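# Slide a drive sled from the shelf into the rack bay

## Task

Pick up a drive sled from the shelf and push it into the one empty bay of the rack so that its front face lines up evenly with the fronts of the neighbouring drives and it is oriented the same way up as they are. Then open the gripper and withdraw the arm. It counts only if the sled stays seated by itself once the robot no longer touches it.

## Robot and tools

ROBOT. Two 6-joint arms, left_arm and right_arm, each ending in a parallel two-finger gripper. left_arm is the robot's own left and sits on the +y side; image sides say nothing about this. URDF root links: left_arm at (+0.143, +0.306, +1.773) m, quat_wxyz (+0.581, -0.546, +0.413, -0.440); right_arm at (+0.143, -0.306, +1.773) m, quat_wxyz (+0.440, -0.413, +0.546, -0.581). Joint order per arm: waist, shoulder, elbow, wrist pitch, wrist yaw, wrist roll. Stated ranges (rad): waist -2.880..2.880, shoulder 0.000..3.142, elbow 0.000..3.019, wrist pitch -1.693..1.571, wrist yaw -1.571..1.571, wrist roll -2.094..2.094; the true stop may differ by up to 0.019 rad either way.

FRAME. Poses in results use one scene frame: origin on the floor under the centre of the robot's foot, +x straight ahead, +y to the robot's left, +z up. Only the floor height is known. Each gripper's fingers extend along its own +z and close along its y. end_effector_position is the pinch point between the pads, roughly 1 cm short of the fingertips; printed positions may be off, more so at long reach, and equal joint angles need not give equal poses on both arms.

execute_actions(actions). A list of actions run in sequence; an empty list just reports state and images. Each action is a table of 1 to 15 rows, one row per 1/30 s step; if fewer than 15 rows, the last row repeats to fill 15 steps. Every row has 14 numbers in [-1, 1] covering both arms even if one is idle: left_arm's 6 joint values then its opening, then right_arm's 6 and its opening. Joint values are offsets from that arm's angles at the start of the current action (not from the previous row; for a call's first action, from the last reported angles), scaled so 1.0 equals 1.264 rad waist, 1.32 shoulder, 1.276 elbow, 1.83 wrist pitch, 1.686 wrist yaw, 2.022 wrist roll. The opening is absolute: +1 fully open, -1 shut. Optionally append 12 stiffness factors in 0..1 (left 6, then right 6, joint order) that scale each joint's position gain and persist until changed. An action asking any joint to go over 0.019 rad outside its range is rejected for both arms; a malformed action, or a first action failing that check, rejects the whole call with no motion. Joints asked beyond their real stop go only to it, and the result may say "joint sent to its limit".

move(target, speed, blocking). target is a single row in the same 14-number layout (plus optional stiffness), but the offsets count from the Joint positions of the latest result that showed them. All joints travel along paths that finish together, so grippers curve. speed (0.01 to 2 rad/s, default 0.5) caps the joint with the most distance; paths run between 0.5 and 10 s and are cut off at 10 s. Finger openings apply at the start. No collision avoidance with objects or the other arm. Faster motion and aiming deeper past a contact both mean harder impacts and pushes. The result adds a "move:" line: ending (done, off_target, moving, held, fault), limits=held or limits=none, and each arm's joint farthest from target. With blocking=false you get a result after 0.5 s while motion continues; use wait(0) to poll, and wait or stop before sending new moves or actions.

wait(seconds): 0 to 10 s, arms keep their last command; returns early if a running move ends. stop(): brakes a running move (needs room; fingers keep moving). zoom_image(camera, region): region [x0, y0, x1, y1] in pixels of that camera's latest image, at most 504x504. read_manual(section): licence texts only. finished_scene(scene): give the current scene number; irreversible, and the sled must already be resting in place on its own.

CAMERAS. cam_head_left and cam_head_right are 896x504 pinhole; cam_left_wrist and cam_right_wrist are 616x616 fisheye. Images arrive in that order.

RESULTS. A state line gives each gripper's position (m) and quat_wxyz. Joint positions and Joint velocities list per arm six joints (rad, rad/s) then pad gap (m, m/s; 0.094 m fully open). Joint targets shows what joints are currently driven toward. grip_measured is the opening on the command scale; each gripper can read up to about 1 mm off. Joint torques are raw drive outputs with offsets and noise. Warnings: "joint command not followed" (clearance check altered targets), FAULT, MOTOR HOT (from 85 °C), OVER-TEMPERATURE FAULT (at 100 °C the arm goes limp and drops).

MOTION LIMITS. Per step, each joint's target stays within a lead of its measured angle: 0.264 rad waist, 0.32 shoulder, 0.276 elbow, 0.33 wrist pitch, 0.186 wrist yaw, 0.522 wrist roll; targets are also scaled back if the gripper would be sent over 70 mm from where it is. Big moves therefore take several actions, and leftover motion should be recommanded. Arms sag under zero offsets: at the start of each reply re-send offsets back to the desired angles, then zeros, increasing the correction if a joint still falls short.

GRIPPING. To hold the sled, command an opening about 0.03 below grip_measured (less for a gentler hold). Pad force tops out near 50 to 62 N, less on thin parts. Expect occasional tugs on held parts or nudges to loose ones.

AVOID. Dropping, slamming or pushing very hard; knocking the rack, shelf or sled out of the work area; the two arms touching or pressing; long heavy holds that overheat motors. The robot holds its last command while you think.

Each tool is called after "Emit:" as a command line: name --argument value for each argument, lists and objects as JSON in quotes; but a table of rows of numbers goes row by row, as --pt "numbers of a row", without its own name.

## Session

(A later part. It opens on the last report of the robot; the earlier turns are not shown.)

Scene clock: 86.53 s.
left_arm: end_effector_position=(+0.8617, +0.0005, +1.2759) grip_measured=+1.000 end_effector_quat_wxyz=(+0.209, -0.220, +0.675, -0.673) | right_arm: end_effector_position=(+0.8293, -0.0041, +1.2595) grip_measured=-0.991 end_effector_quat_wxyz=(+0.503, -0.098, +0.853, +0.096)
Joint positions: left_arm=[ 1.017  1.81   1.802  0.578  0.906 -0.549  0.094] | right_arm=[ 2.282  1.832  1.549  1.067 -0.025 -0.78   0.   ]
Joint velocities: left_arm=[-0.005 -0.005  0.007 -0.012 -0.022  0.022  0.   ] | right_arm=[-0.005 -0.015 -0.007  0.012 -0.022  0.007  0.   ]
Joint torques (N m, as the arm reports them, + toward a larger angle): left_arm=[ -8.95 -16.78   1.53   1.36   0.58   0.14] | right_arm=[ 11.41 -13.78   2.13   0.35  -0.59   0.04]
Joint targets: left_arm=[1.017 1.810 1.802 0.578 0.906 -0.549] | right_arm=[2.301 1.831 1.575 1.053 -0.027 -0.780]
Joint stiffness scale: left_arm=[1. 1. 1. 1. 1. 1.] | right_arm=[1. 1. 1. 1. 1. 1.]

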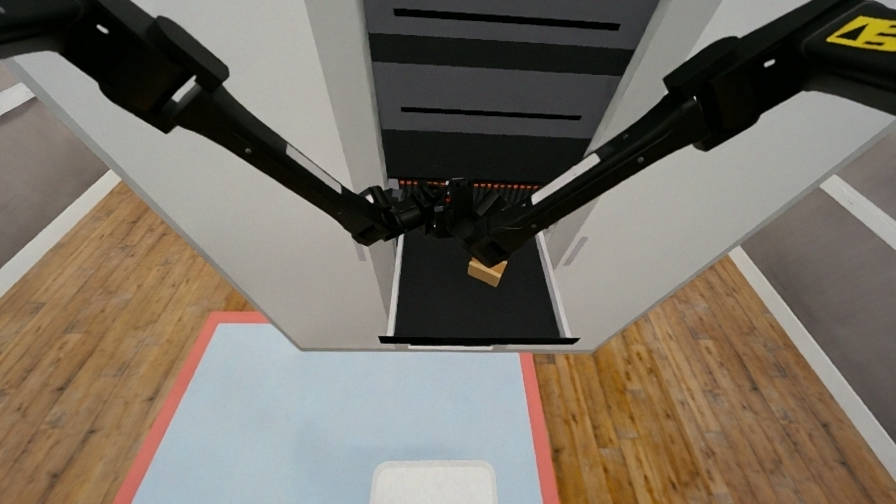

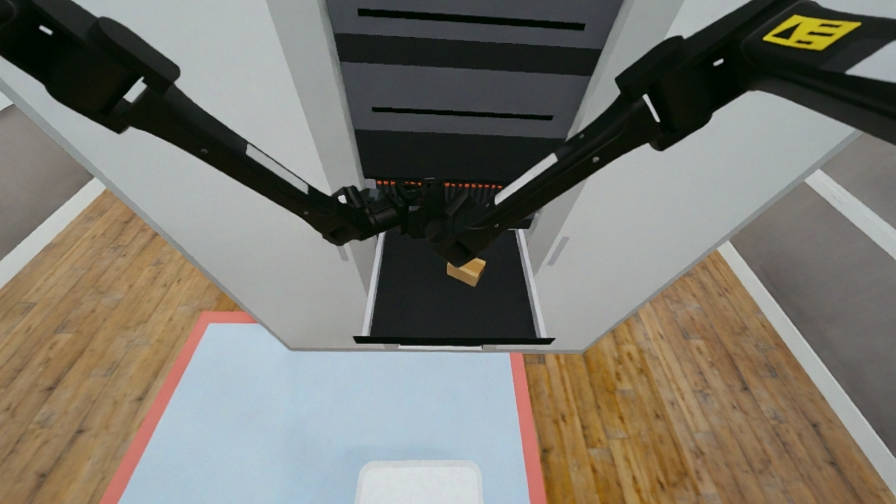

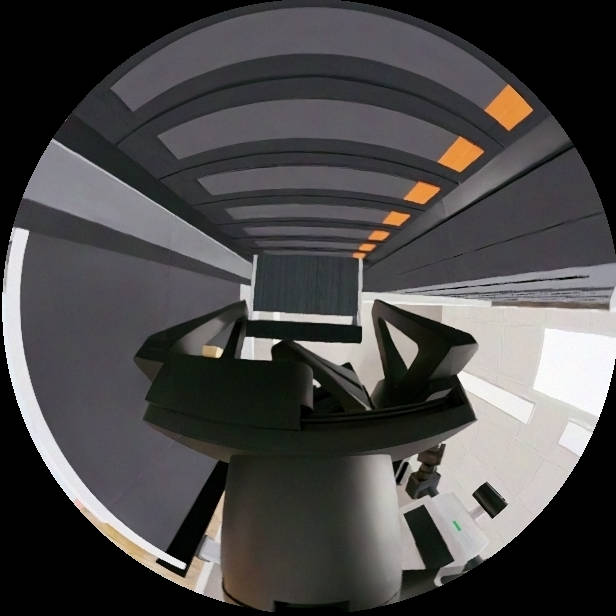

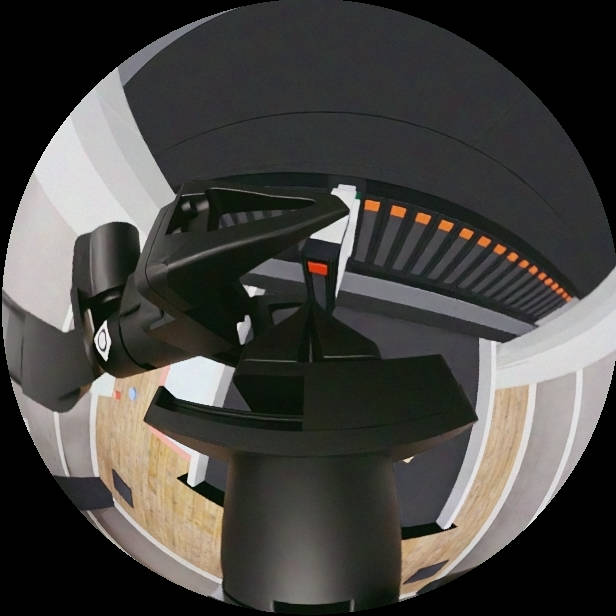

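Emit:
move --target '[0.105,-0.125,-0.21,0.075,0.06,0,1,0.01,-0.015,0.04,0,0,0,-1]' --speed 0.15

Emit:
execute_actions --actions '[[[0.04,-0.05,-0.1,0,0,0,1,0.015,-0.012,0.035,-0.012,0,0,-1]],[[0.04,-0.05,-0.1,0,0,0,1,0.015,-0.012,0.035,-0.016,0,0,-1]],[[0.04,-0.05,-0.1,0,0,0,1,0.017,-0.012,0.035,-0.018,0,0,-1]]]'

Scene clock: 92.87 s.
left_arm: end_effector_position=(+0.7968, +0.0710, +1.2769) grip_measured=+1.000 end_effector_quat_wxyz=(+0.197, -0.198, +0.695, -0.663) | right_arm: end_effector_position=(+0.8301, -0.0044, +1.2590) grip_measured=-0.991 end_effector_quat_wxyz=(+0.503, -0.098, +0.854, +0.096)
Joint positions: left_arm=[ 1.14   1.68   1.538  0.698  1.005 -0.55   0.094] | right_arm=[ 2.281  1.833  1.551  1.064 -0.025 -0.78   0.   ]
Joint velocities: left_arm=[-0.015  0.005 -0.002 -0.012 -0.022 -0.051  0.   ] | right_arm=[ 0.005  0.005  0.012 -0.022 -0.022 -0.022  0.   ]
Joint torques (N m, as the arm reports them, + toward a larger angle): left_arm=[ -5.83 -19.79  -0.1    2.11   0.68   0.15] | right_arm=[ 10.79 -15.39   4.22   0.9   -0.55   0.05]
Joint targets: left_arm=[1.150 1.645 1.533 0.715 1.008 -0.549] | right_arm=[2.294 1.813 1.600 1.067 -0.025 -0.780]
Joint stiffness scale: left_arm=[1. 1. 1. 1. 1. 1.] | right_arm=[1. 1. 1. 1. 1. 1.]
move: off_target (left_arm, right_arm); limits=none; left_arm: farthest joint: the shoulder, 0.035 radians from its target (0.165 radians at the start); right_arm: farthest joint: the elbow, 0.049 radians from its target (0.051 radians at the start)

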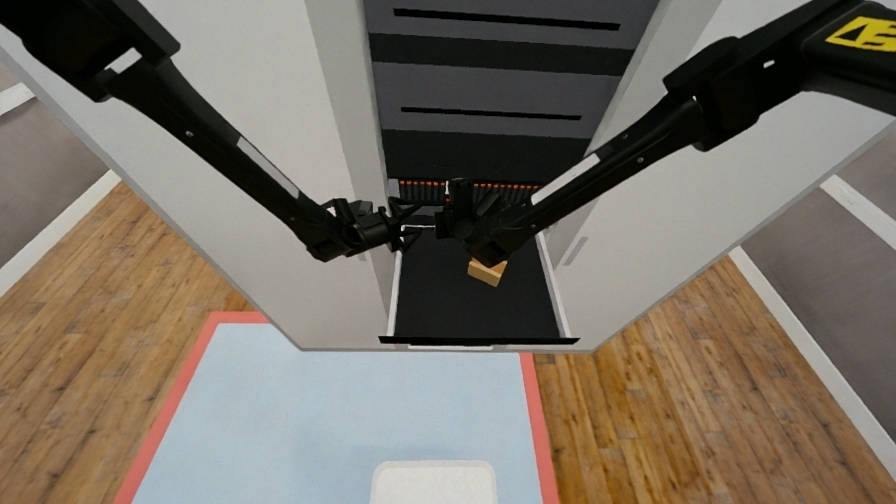

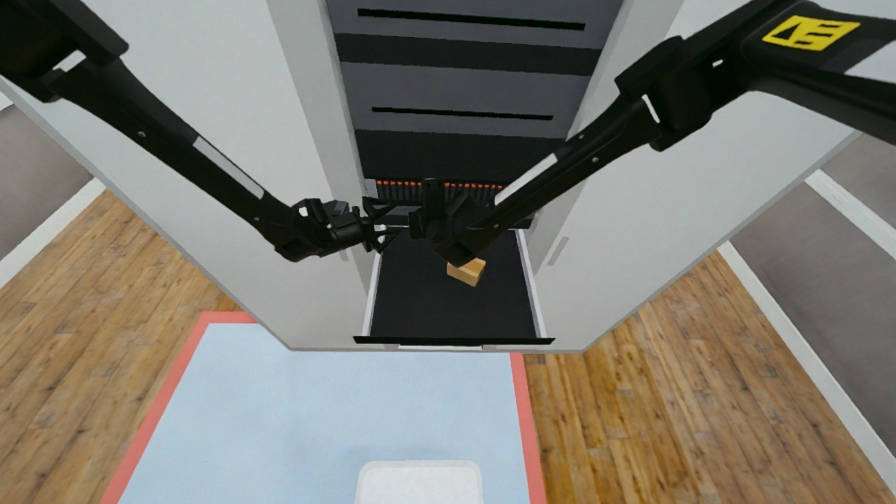

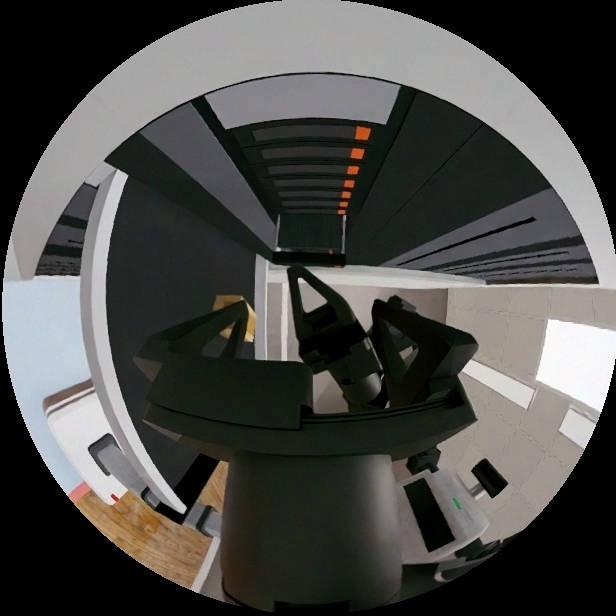

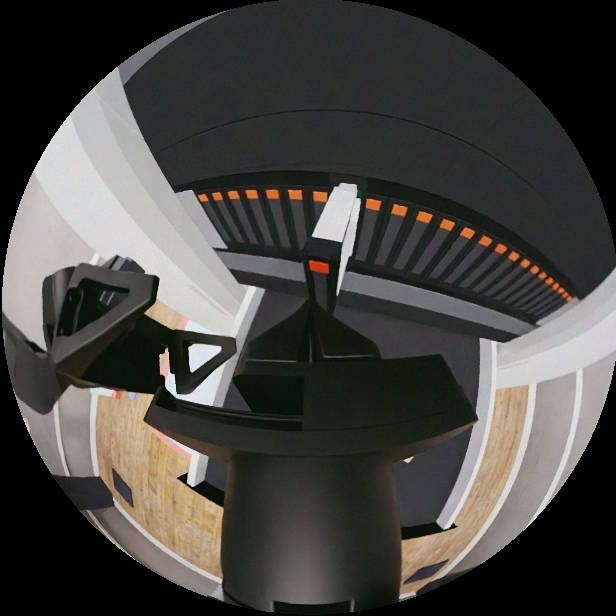

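Scene clock: 94.37 s.
left_arm: end_effector_position=(+0.6516, +0.1317, +1.2704) grip_measured=+1.000 end_effector_quat_wxyz=(+0.080, -0.251, +0.748, -0.609) | right_arm: end_effector_position=(+0.8300, -0.0019, +1.2554) grip_measured=-0.991 end_effector_quat_wxyz=(+0.495, -0.102, +0.857, +0.101)
Joint positions: left_arm=[ 1.286  1.551  1.15   0.698  1.004 -0.55   0.094] | right_arm=[ 2.281  1.833  1.558  1.037 -0.022 -0.78   0.   ]
Joint velocities: left_arm=[-0.005  0.005  0.007 -0.007 -0.037 -0.007  0.   ] | right_arm=[-0.005 -0.015  0.022 -0.012 -0.007 -0.081  0.   ]
Joint torques (N m, as the arm reports them, + toward a larger angle): left_arm=[ -4.54 -17.01  -2.33   1.09   0.62   0.13] | right_arm=[ 11.46 -15.07   3.75  -0.08  -0.62   0.06]
Joint targets: left_arm=[1.288 1.528 1.151 0.698 1.004 -0.550] | right_arm=[2.303 1.817 1.601 1.011 -0.024 -0.780]
Joint stiffness scale: left_arm=[1. 1. 1. 1. 1. 1.] | right_arm=[1. 1. 1. 1. 1. 1.]

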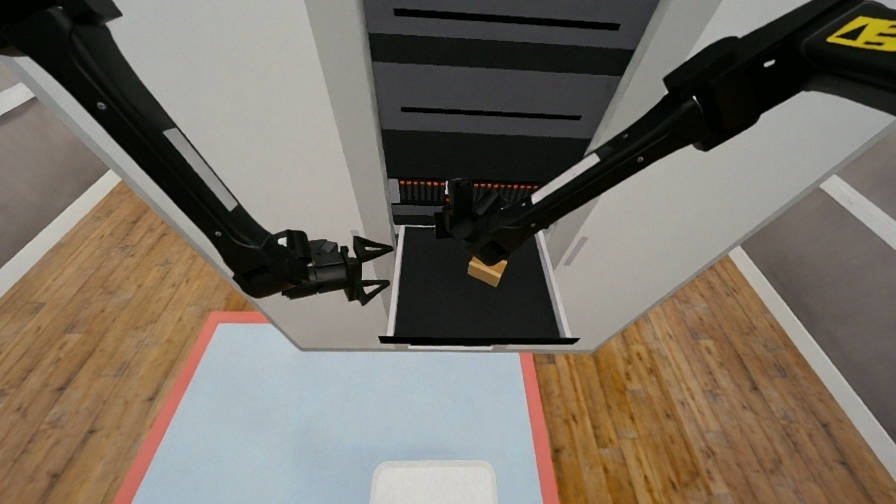

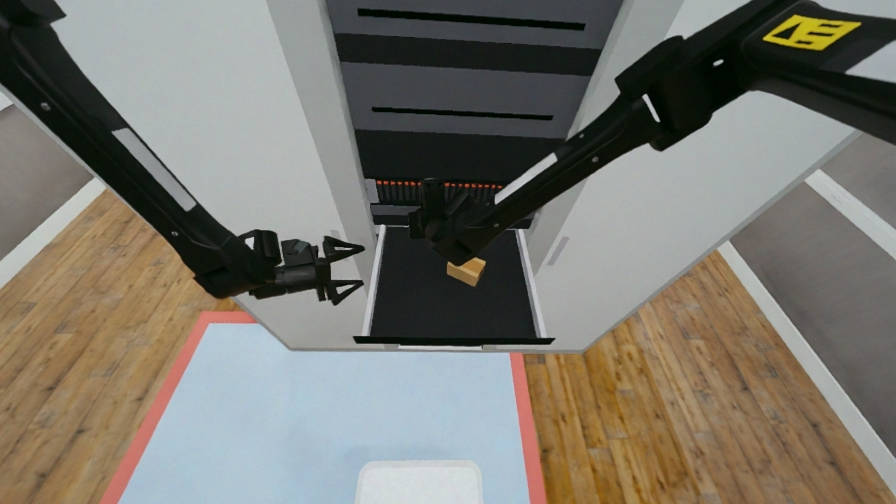

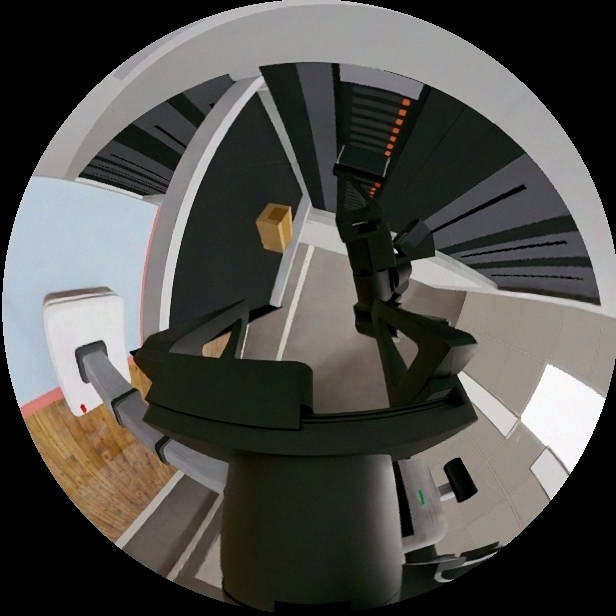

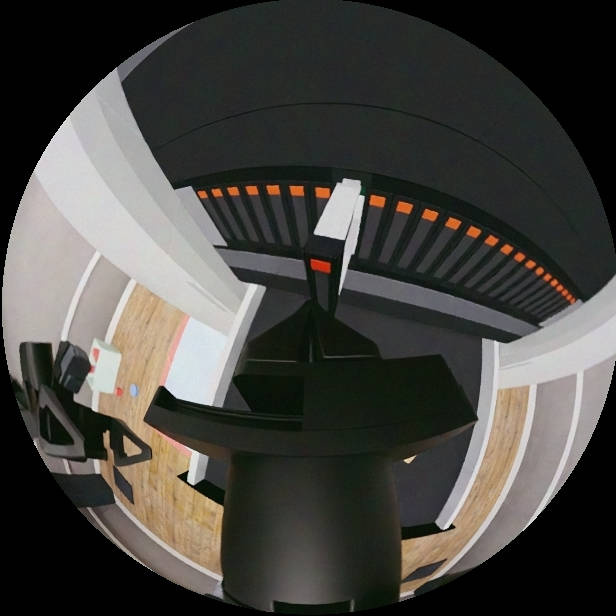

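Jammed by downward push; push higher and upward.

Emit:
execute_actions --actions '[[[0,0,0,0,0,0,1,0.012,-0.012,-0.02,0.03,0,0,-1]],[[0,0,0,0,0,0,1,0.022,-0.012,-0.005,0.035,0,0,-1]],[[0,0,0,0,0,0,1,0.022,-0.012,0.02,0.02,0,0,-1]]]'

Scene clock: 97.93 s.
left_arm: end_effector_position=(+0.6516, +0.1317, +1.2704) grip_measured=+1.000 end_effector_quat_wxyz=(+0.080, -0.251, +0.748, -0.609) | right_arm: end_effector_position=(+0.8435, -0.0090, +1.2788) grip_measured=-0.991 end_effector_quat_wxyz=(+0.531, -0.077, +0.840, +0.080)
Joint positions: left_arm=[ 1.286  1.551  1.15   0.698  1.004 -0.55   0.094] | right_arm=[ 2.299  1.831  1.554  1.141 -0.02  -0.78   0.   ]
Joint velocities: left_arm=[-0.005 -0.005  0.012 -0.007 -0.051  0.037  0.   ] | right_arm=[ 0.005 -0.005 -0.007 -0.017 -0.007  0.007 -0.001]
Joint torques (N m, as the arm reports them, + toward a larger angle): left_arm=[ -3.96 -14.8   -2.32   1.1    0.6    0.13] | right_arm=[ 11.08 -14.75   0.41   1.51  -0.53   0.06]
Joint targets: left_arm=[1.286 1.551 1.150 0.698 1.004 -0.550] | right_arm=[2.318 1.816 1.559 1.158 -0.020 -0.780]
Joint stiffness scale: left_arm=[1. 1. 1. 1. 1. 1.] | right_arm=[1. 1. 1. 1. 1. 1.]

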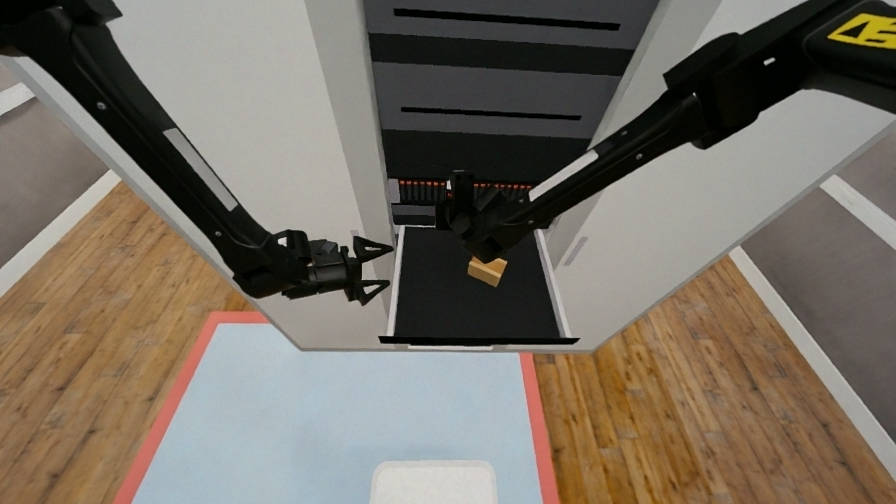

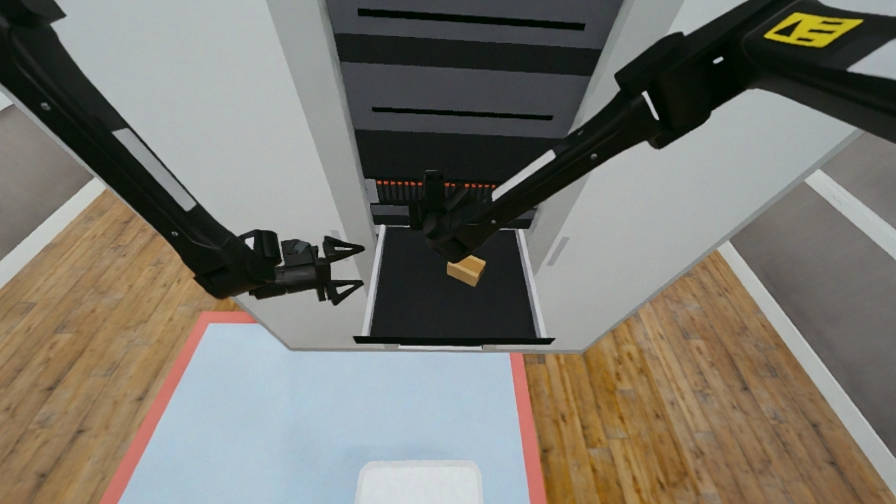

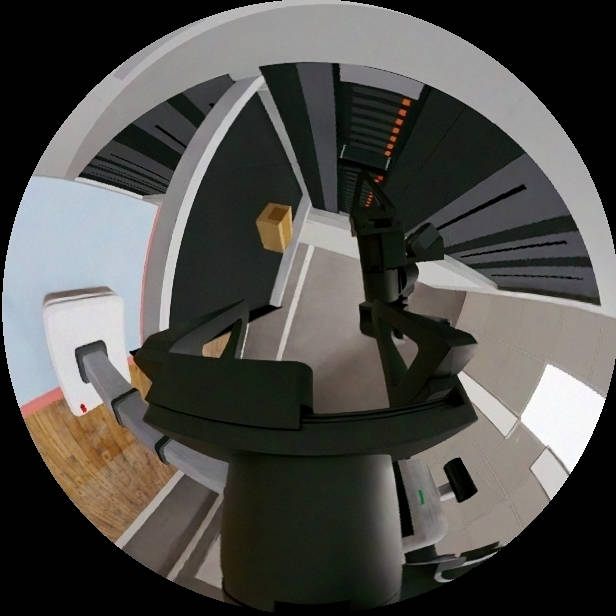

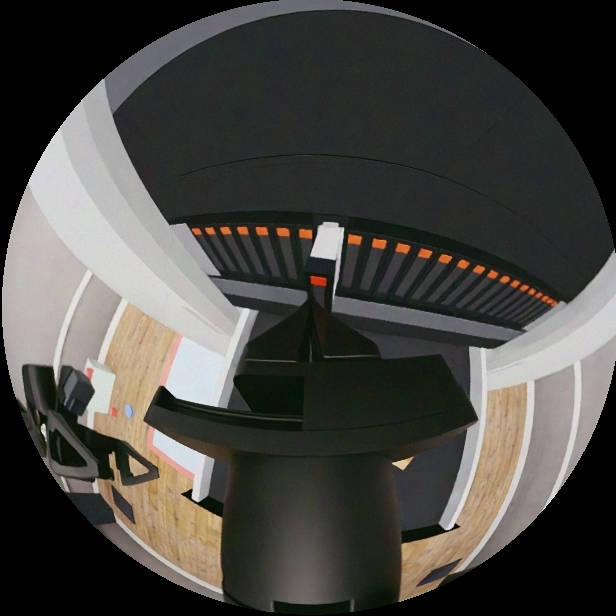

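Emit:
execute_actions --actions '[[[0,0,0,0,0,0,1,0.017,-0.01,0.028,-0.018,0,0,-1]],[[0,0,0,0,0,0,1,0.017,-0.01,0.028,-0.018,0,0,-1]],[[0,0,0,0,0,0,1,0.017,-0.01,0.028,-0.018,0,0,-1]],[[0,0,0,0,0,0,1,0.017,-0.01,0.028,-0.018,0,0,-1]],[[0,0,0,0,0,0,1,0.01,-0.02,0.04,0,0,0,-1]],[[0,0,0,0,0,0,1,0,-0.045,0.06,0.015,0,0,-1]]]'

Emit:
move --target '[0,0,0,0,0,0,1,0,0,-0.2,0.12,0,0,-1]' --speed 0.3

Emit:
zoom_image --camera "cam_right_wrist" --region '[250,150,450,300]'

Scene clock: 104.10 s.
left_arm: end_effector_position=(+0.6516, +0.1317, +1.2704) grip_measured=+1.000 end_effector_quat_wxyz=(+0.080, -0.251, +0.748, -0.609) | right_arm: end_effector_position=(+0.8883, -0.0137, +1.2767) grip_measured=-0.991 end_effector_quat_wxyz=(+0.533, -0.075, +0.839, +0.080)
Joint positions: left_arm=[ 1.286  1.551  1.15   0.698  1.004 -0.55   0.094] | right_arm=[ 2.302  1.831  1.67   1.03  -0.02  -0.78   0.   ]
Joint velocities: left_arm=[ 0.005  0.005  0.002 -0.022 -0.051  0.022  0.   ] | right_arm=[-0.005  0.005 -0.017 -0.002 -0.051 -0.037  0.001]
Joint torques (N m, as the arm reports them, + toward a larger angle): left_arm=[ -3.98 -14.76  -2.33   1.1    0.6    0.13] | right_arm=[ 10.12 -19.02   6.41   1.7   -0.54   0.06]
Joint targets: left_arm=[1.286 1.551 1.150 0.698 1.004 -0.550] | right_arm=[2.302 1.782 1.733 1.052 -0.020 -0.780]
Joint stiffness scale: left_arm=[1. 1. 1. 1. 1. 1.] | right_arm=[1. 1. 1. 1. 1. 1.]

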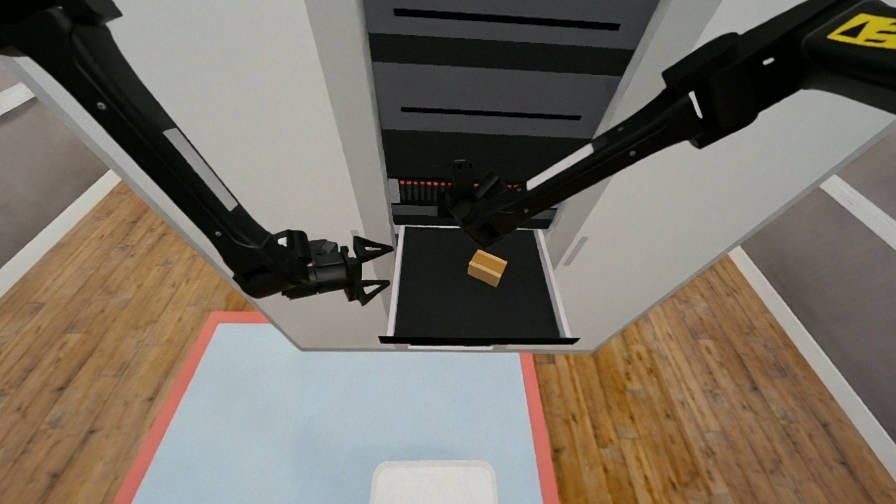

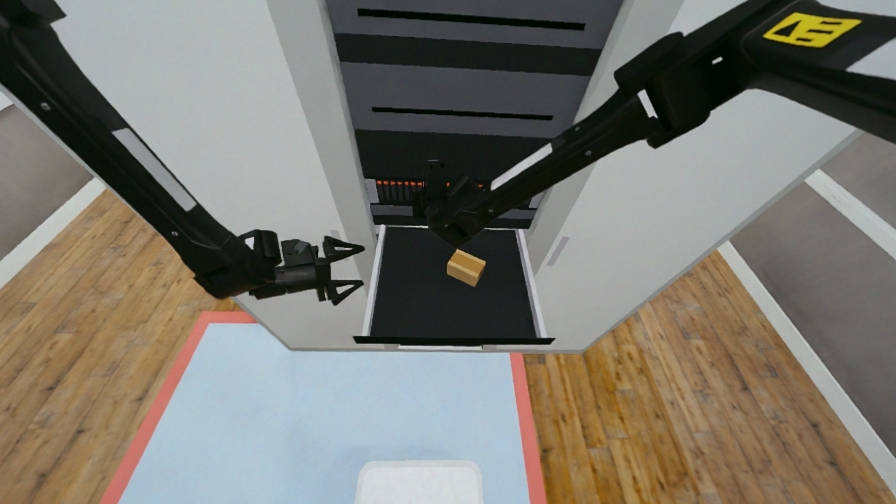

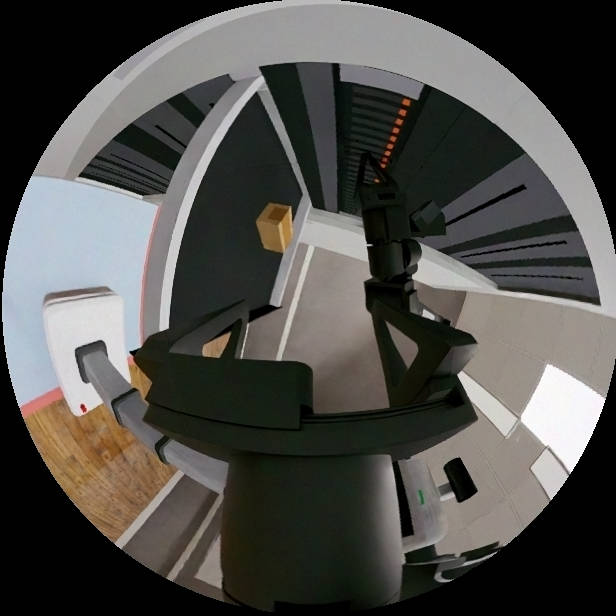

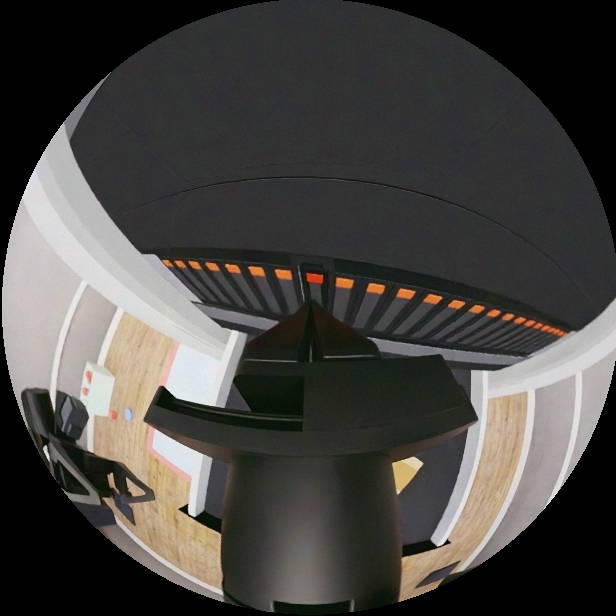

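Scene clock: 105.43 s.
left_arm: end_effector_position=(+0.6516, +0.1317, +1.2704) grip_measured=+1.000 end_effector_quat_wxyz=(+0.080, -0.251, +0.748, -0.609) | right_arm: end_effector_position=(+0.7879, +0.0023, +1.2837) grip_measured=-0.991 end_effector_quat_wxyz=(+0.517, -0.085, +0.847, +0.093)
Joint positions: left_arm=[ 1.286  1.551  1.15   0.698  1.004 -0.55   0.094] | right_arm=[ 2.302  1.832  1.419  1.233 -0.02  -0.78   0.   ]
Joint velocities: left_arm=[-0.005 -0.005  0.012 -0.012  0.037 -0.007  0.   ] | right_arm=[ 0.005 -0.005 -0.017  0.007 -0.007  0.037 -0.   ]
Joint torques (N m, as the arm reports them, + toward a larger angle): left_arm=[ -3.97 -14.78  -2.32   1.1    0.6    0.14] | right_arm=[  9.49 -12.28  -1.45   1.47  -0.54   0.07]
Joint targets: left_arm=[1.286 1.551 1.150 0.698 1.004 -0.550] | right_arm=[2.302 1.831 1.415 1.249 -0.020 -0.780]
Joint stiffness scale: left_arm=[1. 1. 1. 1. 1. 1.] | right_arm=[1. 1. 1. 1. 1. 1.]
move: done; limits=none; left_arm: farthest joint: the waist, 0.000 radians from its target (0.000 radians at the start); right_arm: farthest joint: the wrist pitch, 0.017 radians from its target (0.220 radians at the start)

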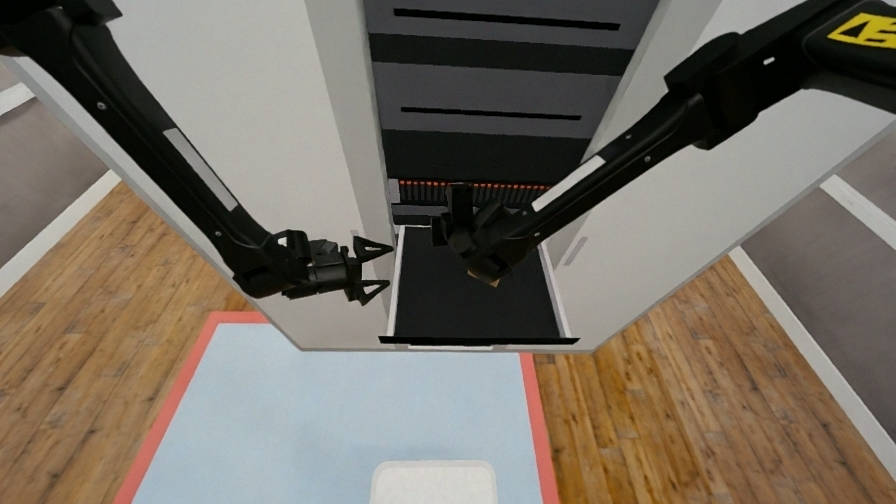

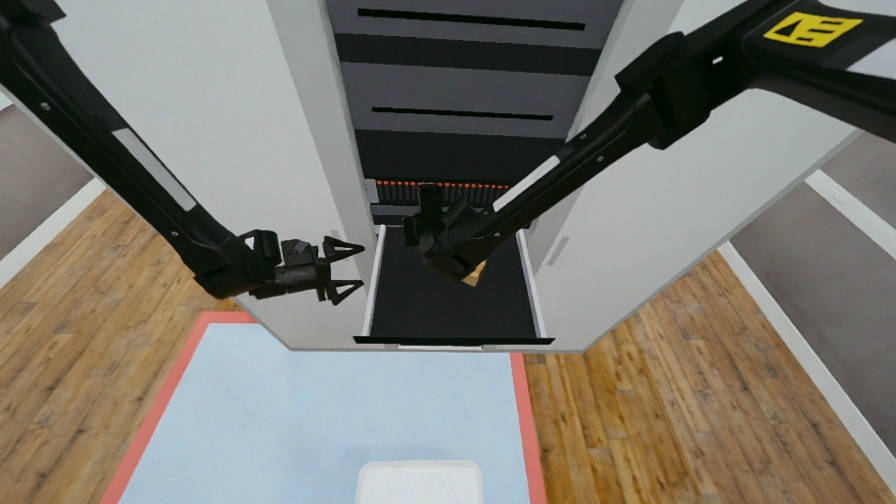

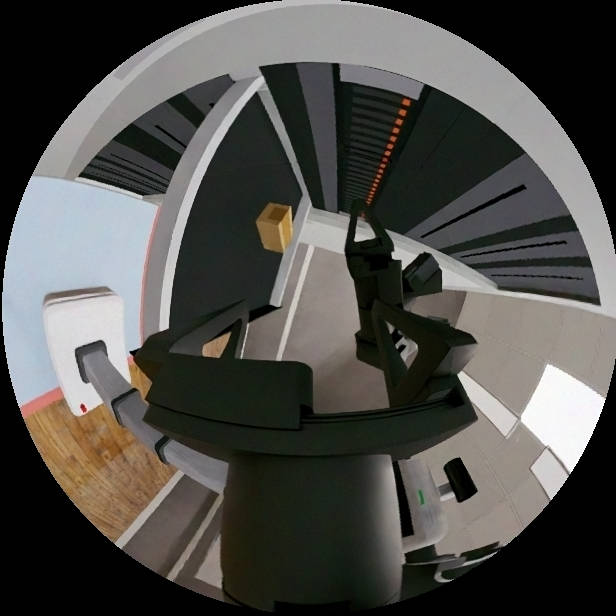

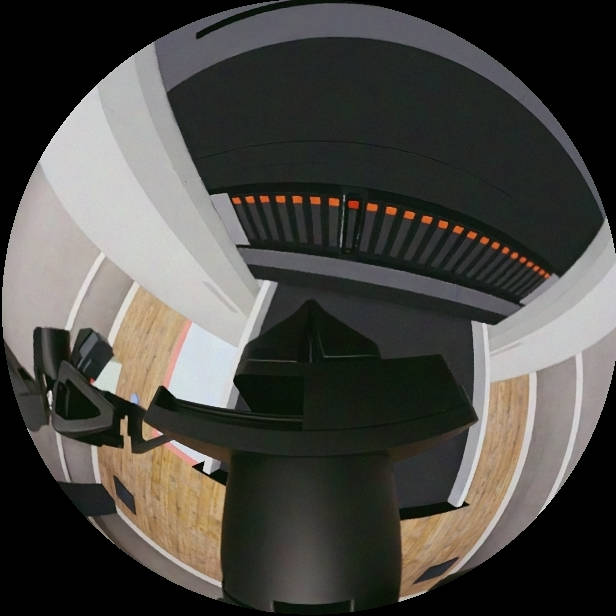

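Region (250, 150, 450, 300) of cam_right_wrist's 616x616 image, scaled by 2.520, with more detail than that image has; it fills the top 378 rows of this view, and the rest is white.

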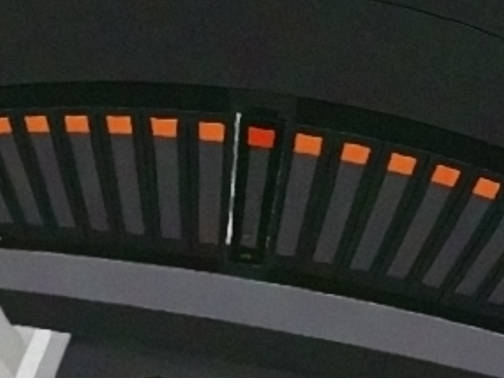

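Emit:
move --target '[0,0,0,0,0,0,1,-0.1,-0.25,-0.4,0,0,0,-1]'

Emit:
finished_scene --scene 2

Scene clock: 108.03 s.
left_arm: end_effector_position=(+0.6516, +0.1317, +1.2704) grip_measured=+1.000 end_effector_quat_wxyz=(+0.080, -0.251, +0.748, -0.609) | right_arm: end_effector_position=(+0.6913, -0.1118, +1.3249) grip_measured=-0.991 end_effector_quat_wxyz=(+0.433, -0.143, +0.885, +0.090)
Joint positions: left_arm=[ 1.286  1.551  1.15   0.698  1.004 -0.55   0.094] | right_arm=[ 2.18   1.515  0.923  1.233 -0.02  -0.78   0.   ]
Joint velocities: left_arm=[-0.015 -0.005 -0.012 -0.007 -0.007 -0.037  0.   ] | right_arm=[-0.024 -0.015 -0.002 -0.002  0.037 -0.066  0.   ]
Joint torques (N m, as the arm reports them, + toward a larger angle): left_arm=[ -3.94 -14.84  -2.32   1.11   0.6    0.13] | right_arm=[  5.36 -13.68  -3.82   0.78  -0.47   0.07]
Joint targets: left_arm=[1.286 1.551 1.150 0.698 1.004 -0.550] | right_arm=[2.176 1.502 0.909 1.233 -0.020 -0.780]
Joint stiffness scale: left_arm=[1. 1. 1. 1. 1. 1.] | right_arm=[1. 1. 1. 1. 1. 1.]
move: done; limits=none; left_arm: farthest joint: the waist, 0.000 radians from its target (0.000 radians at the start); right_arm: farthest joint: the elbow, 0.014 radians from its target (0.511 radians at the start)

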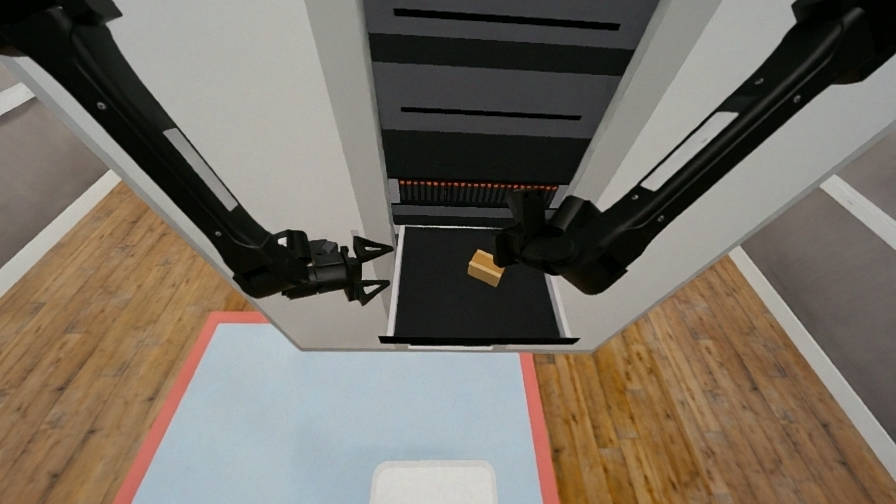

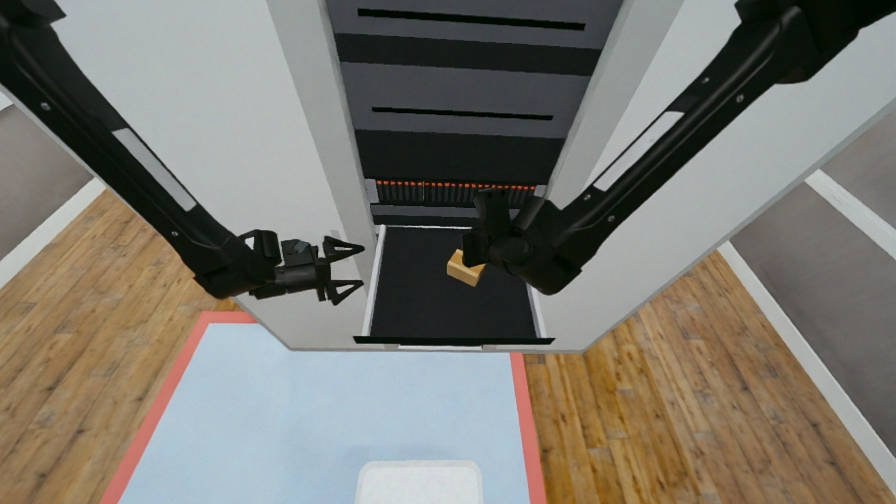

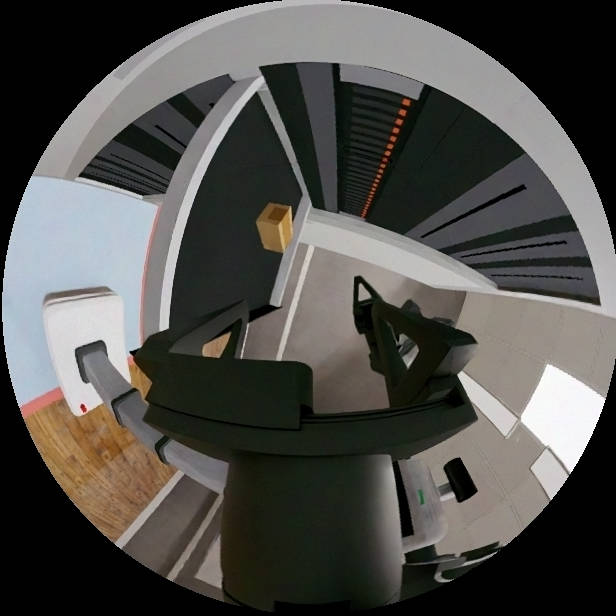

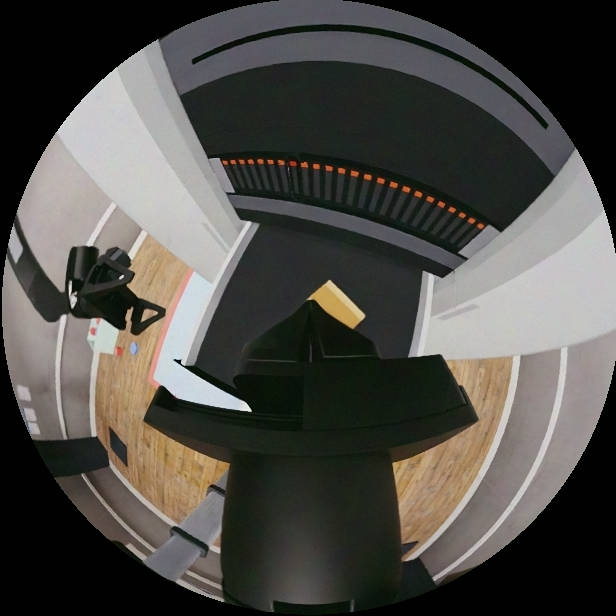

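The scene is finished: the task was done.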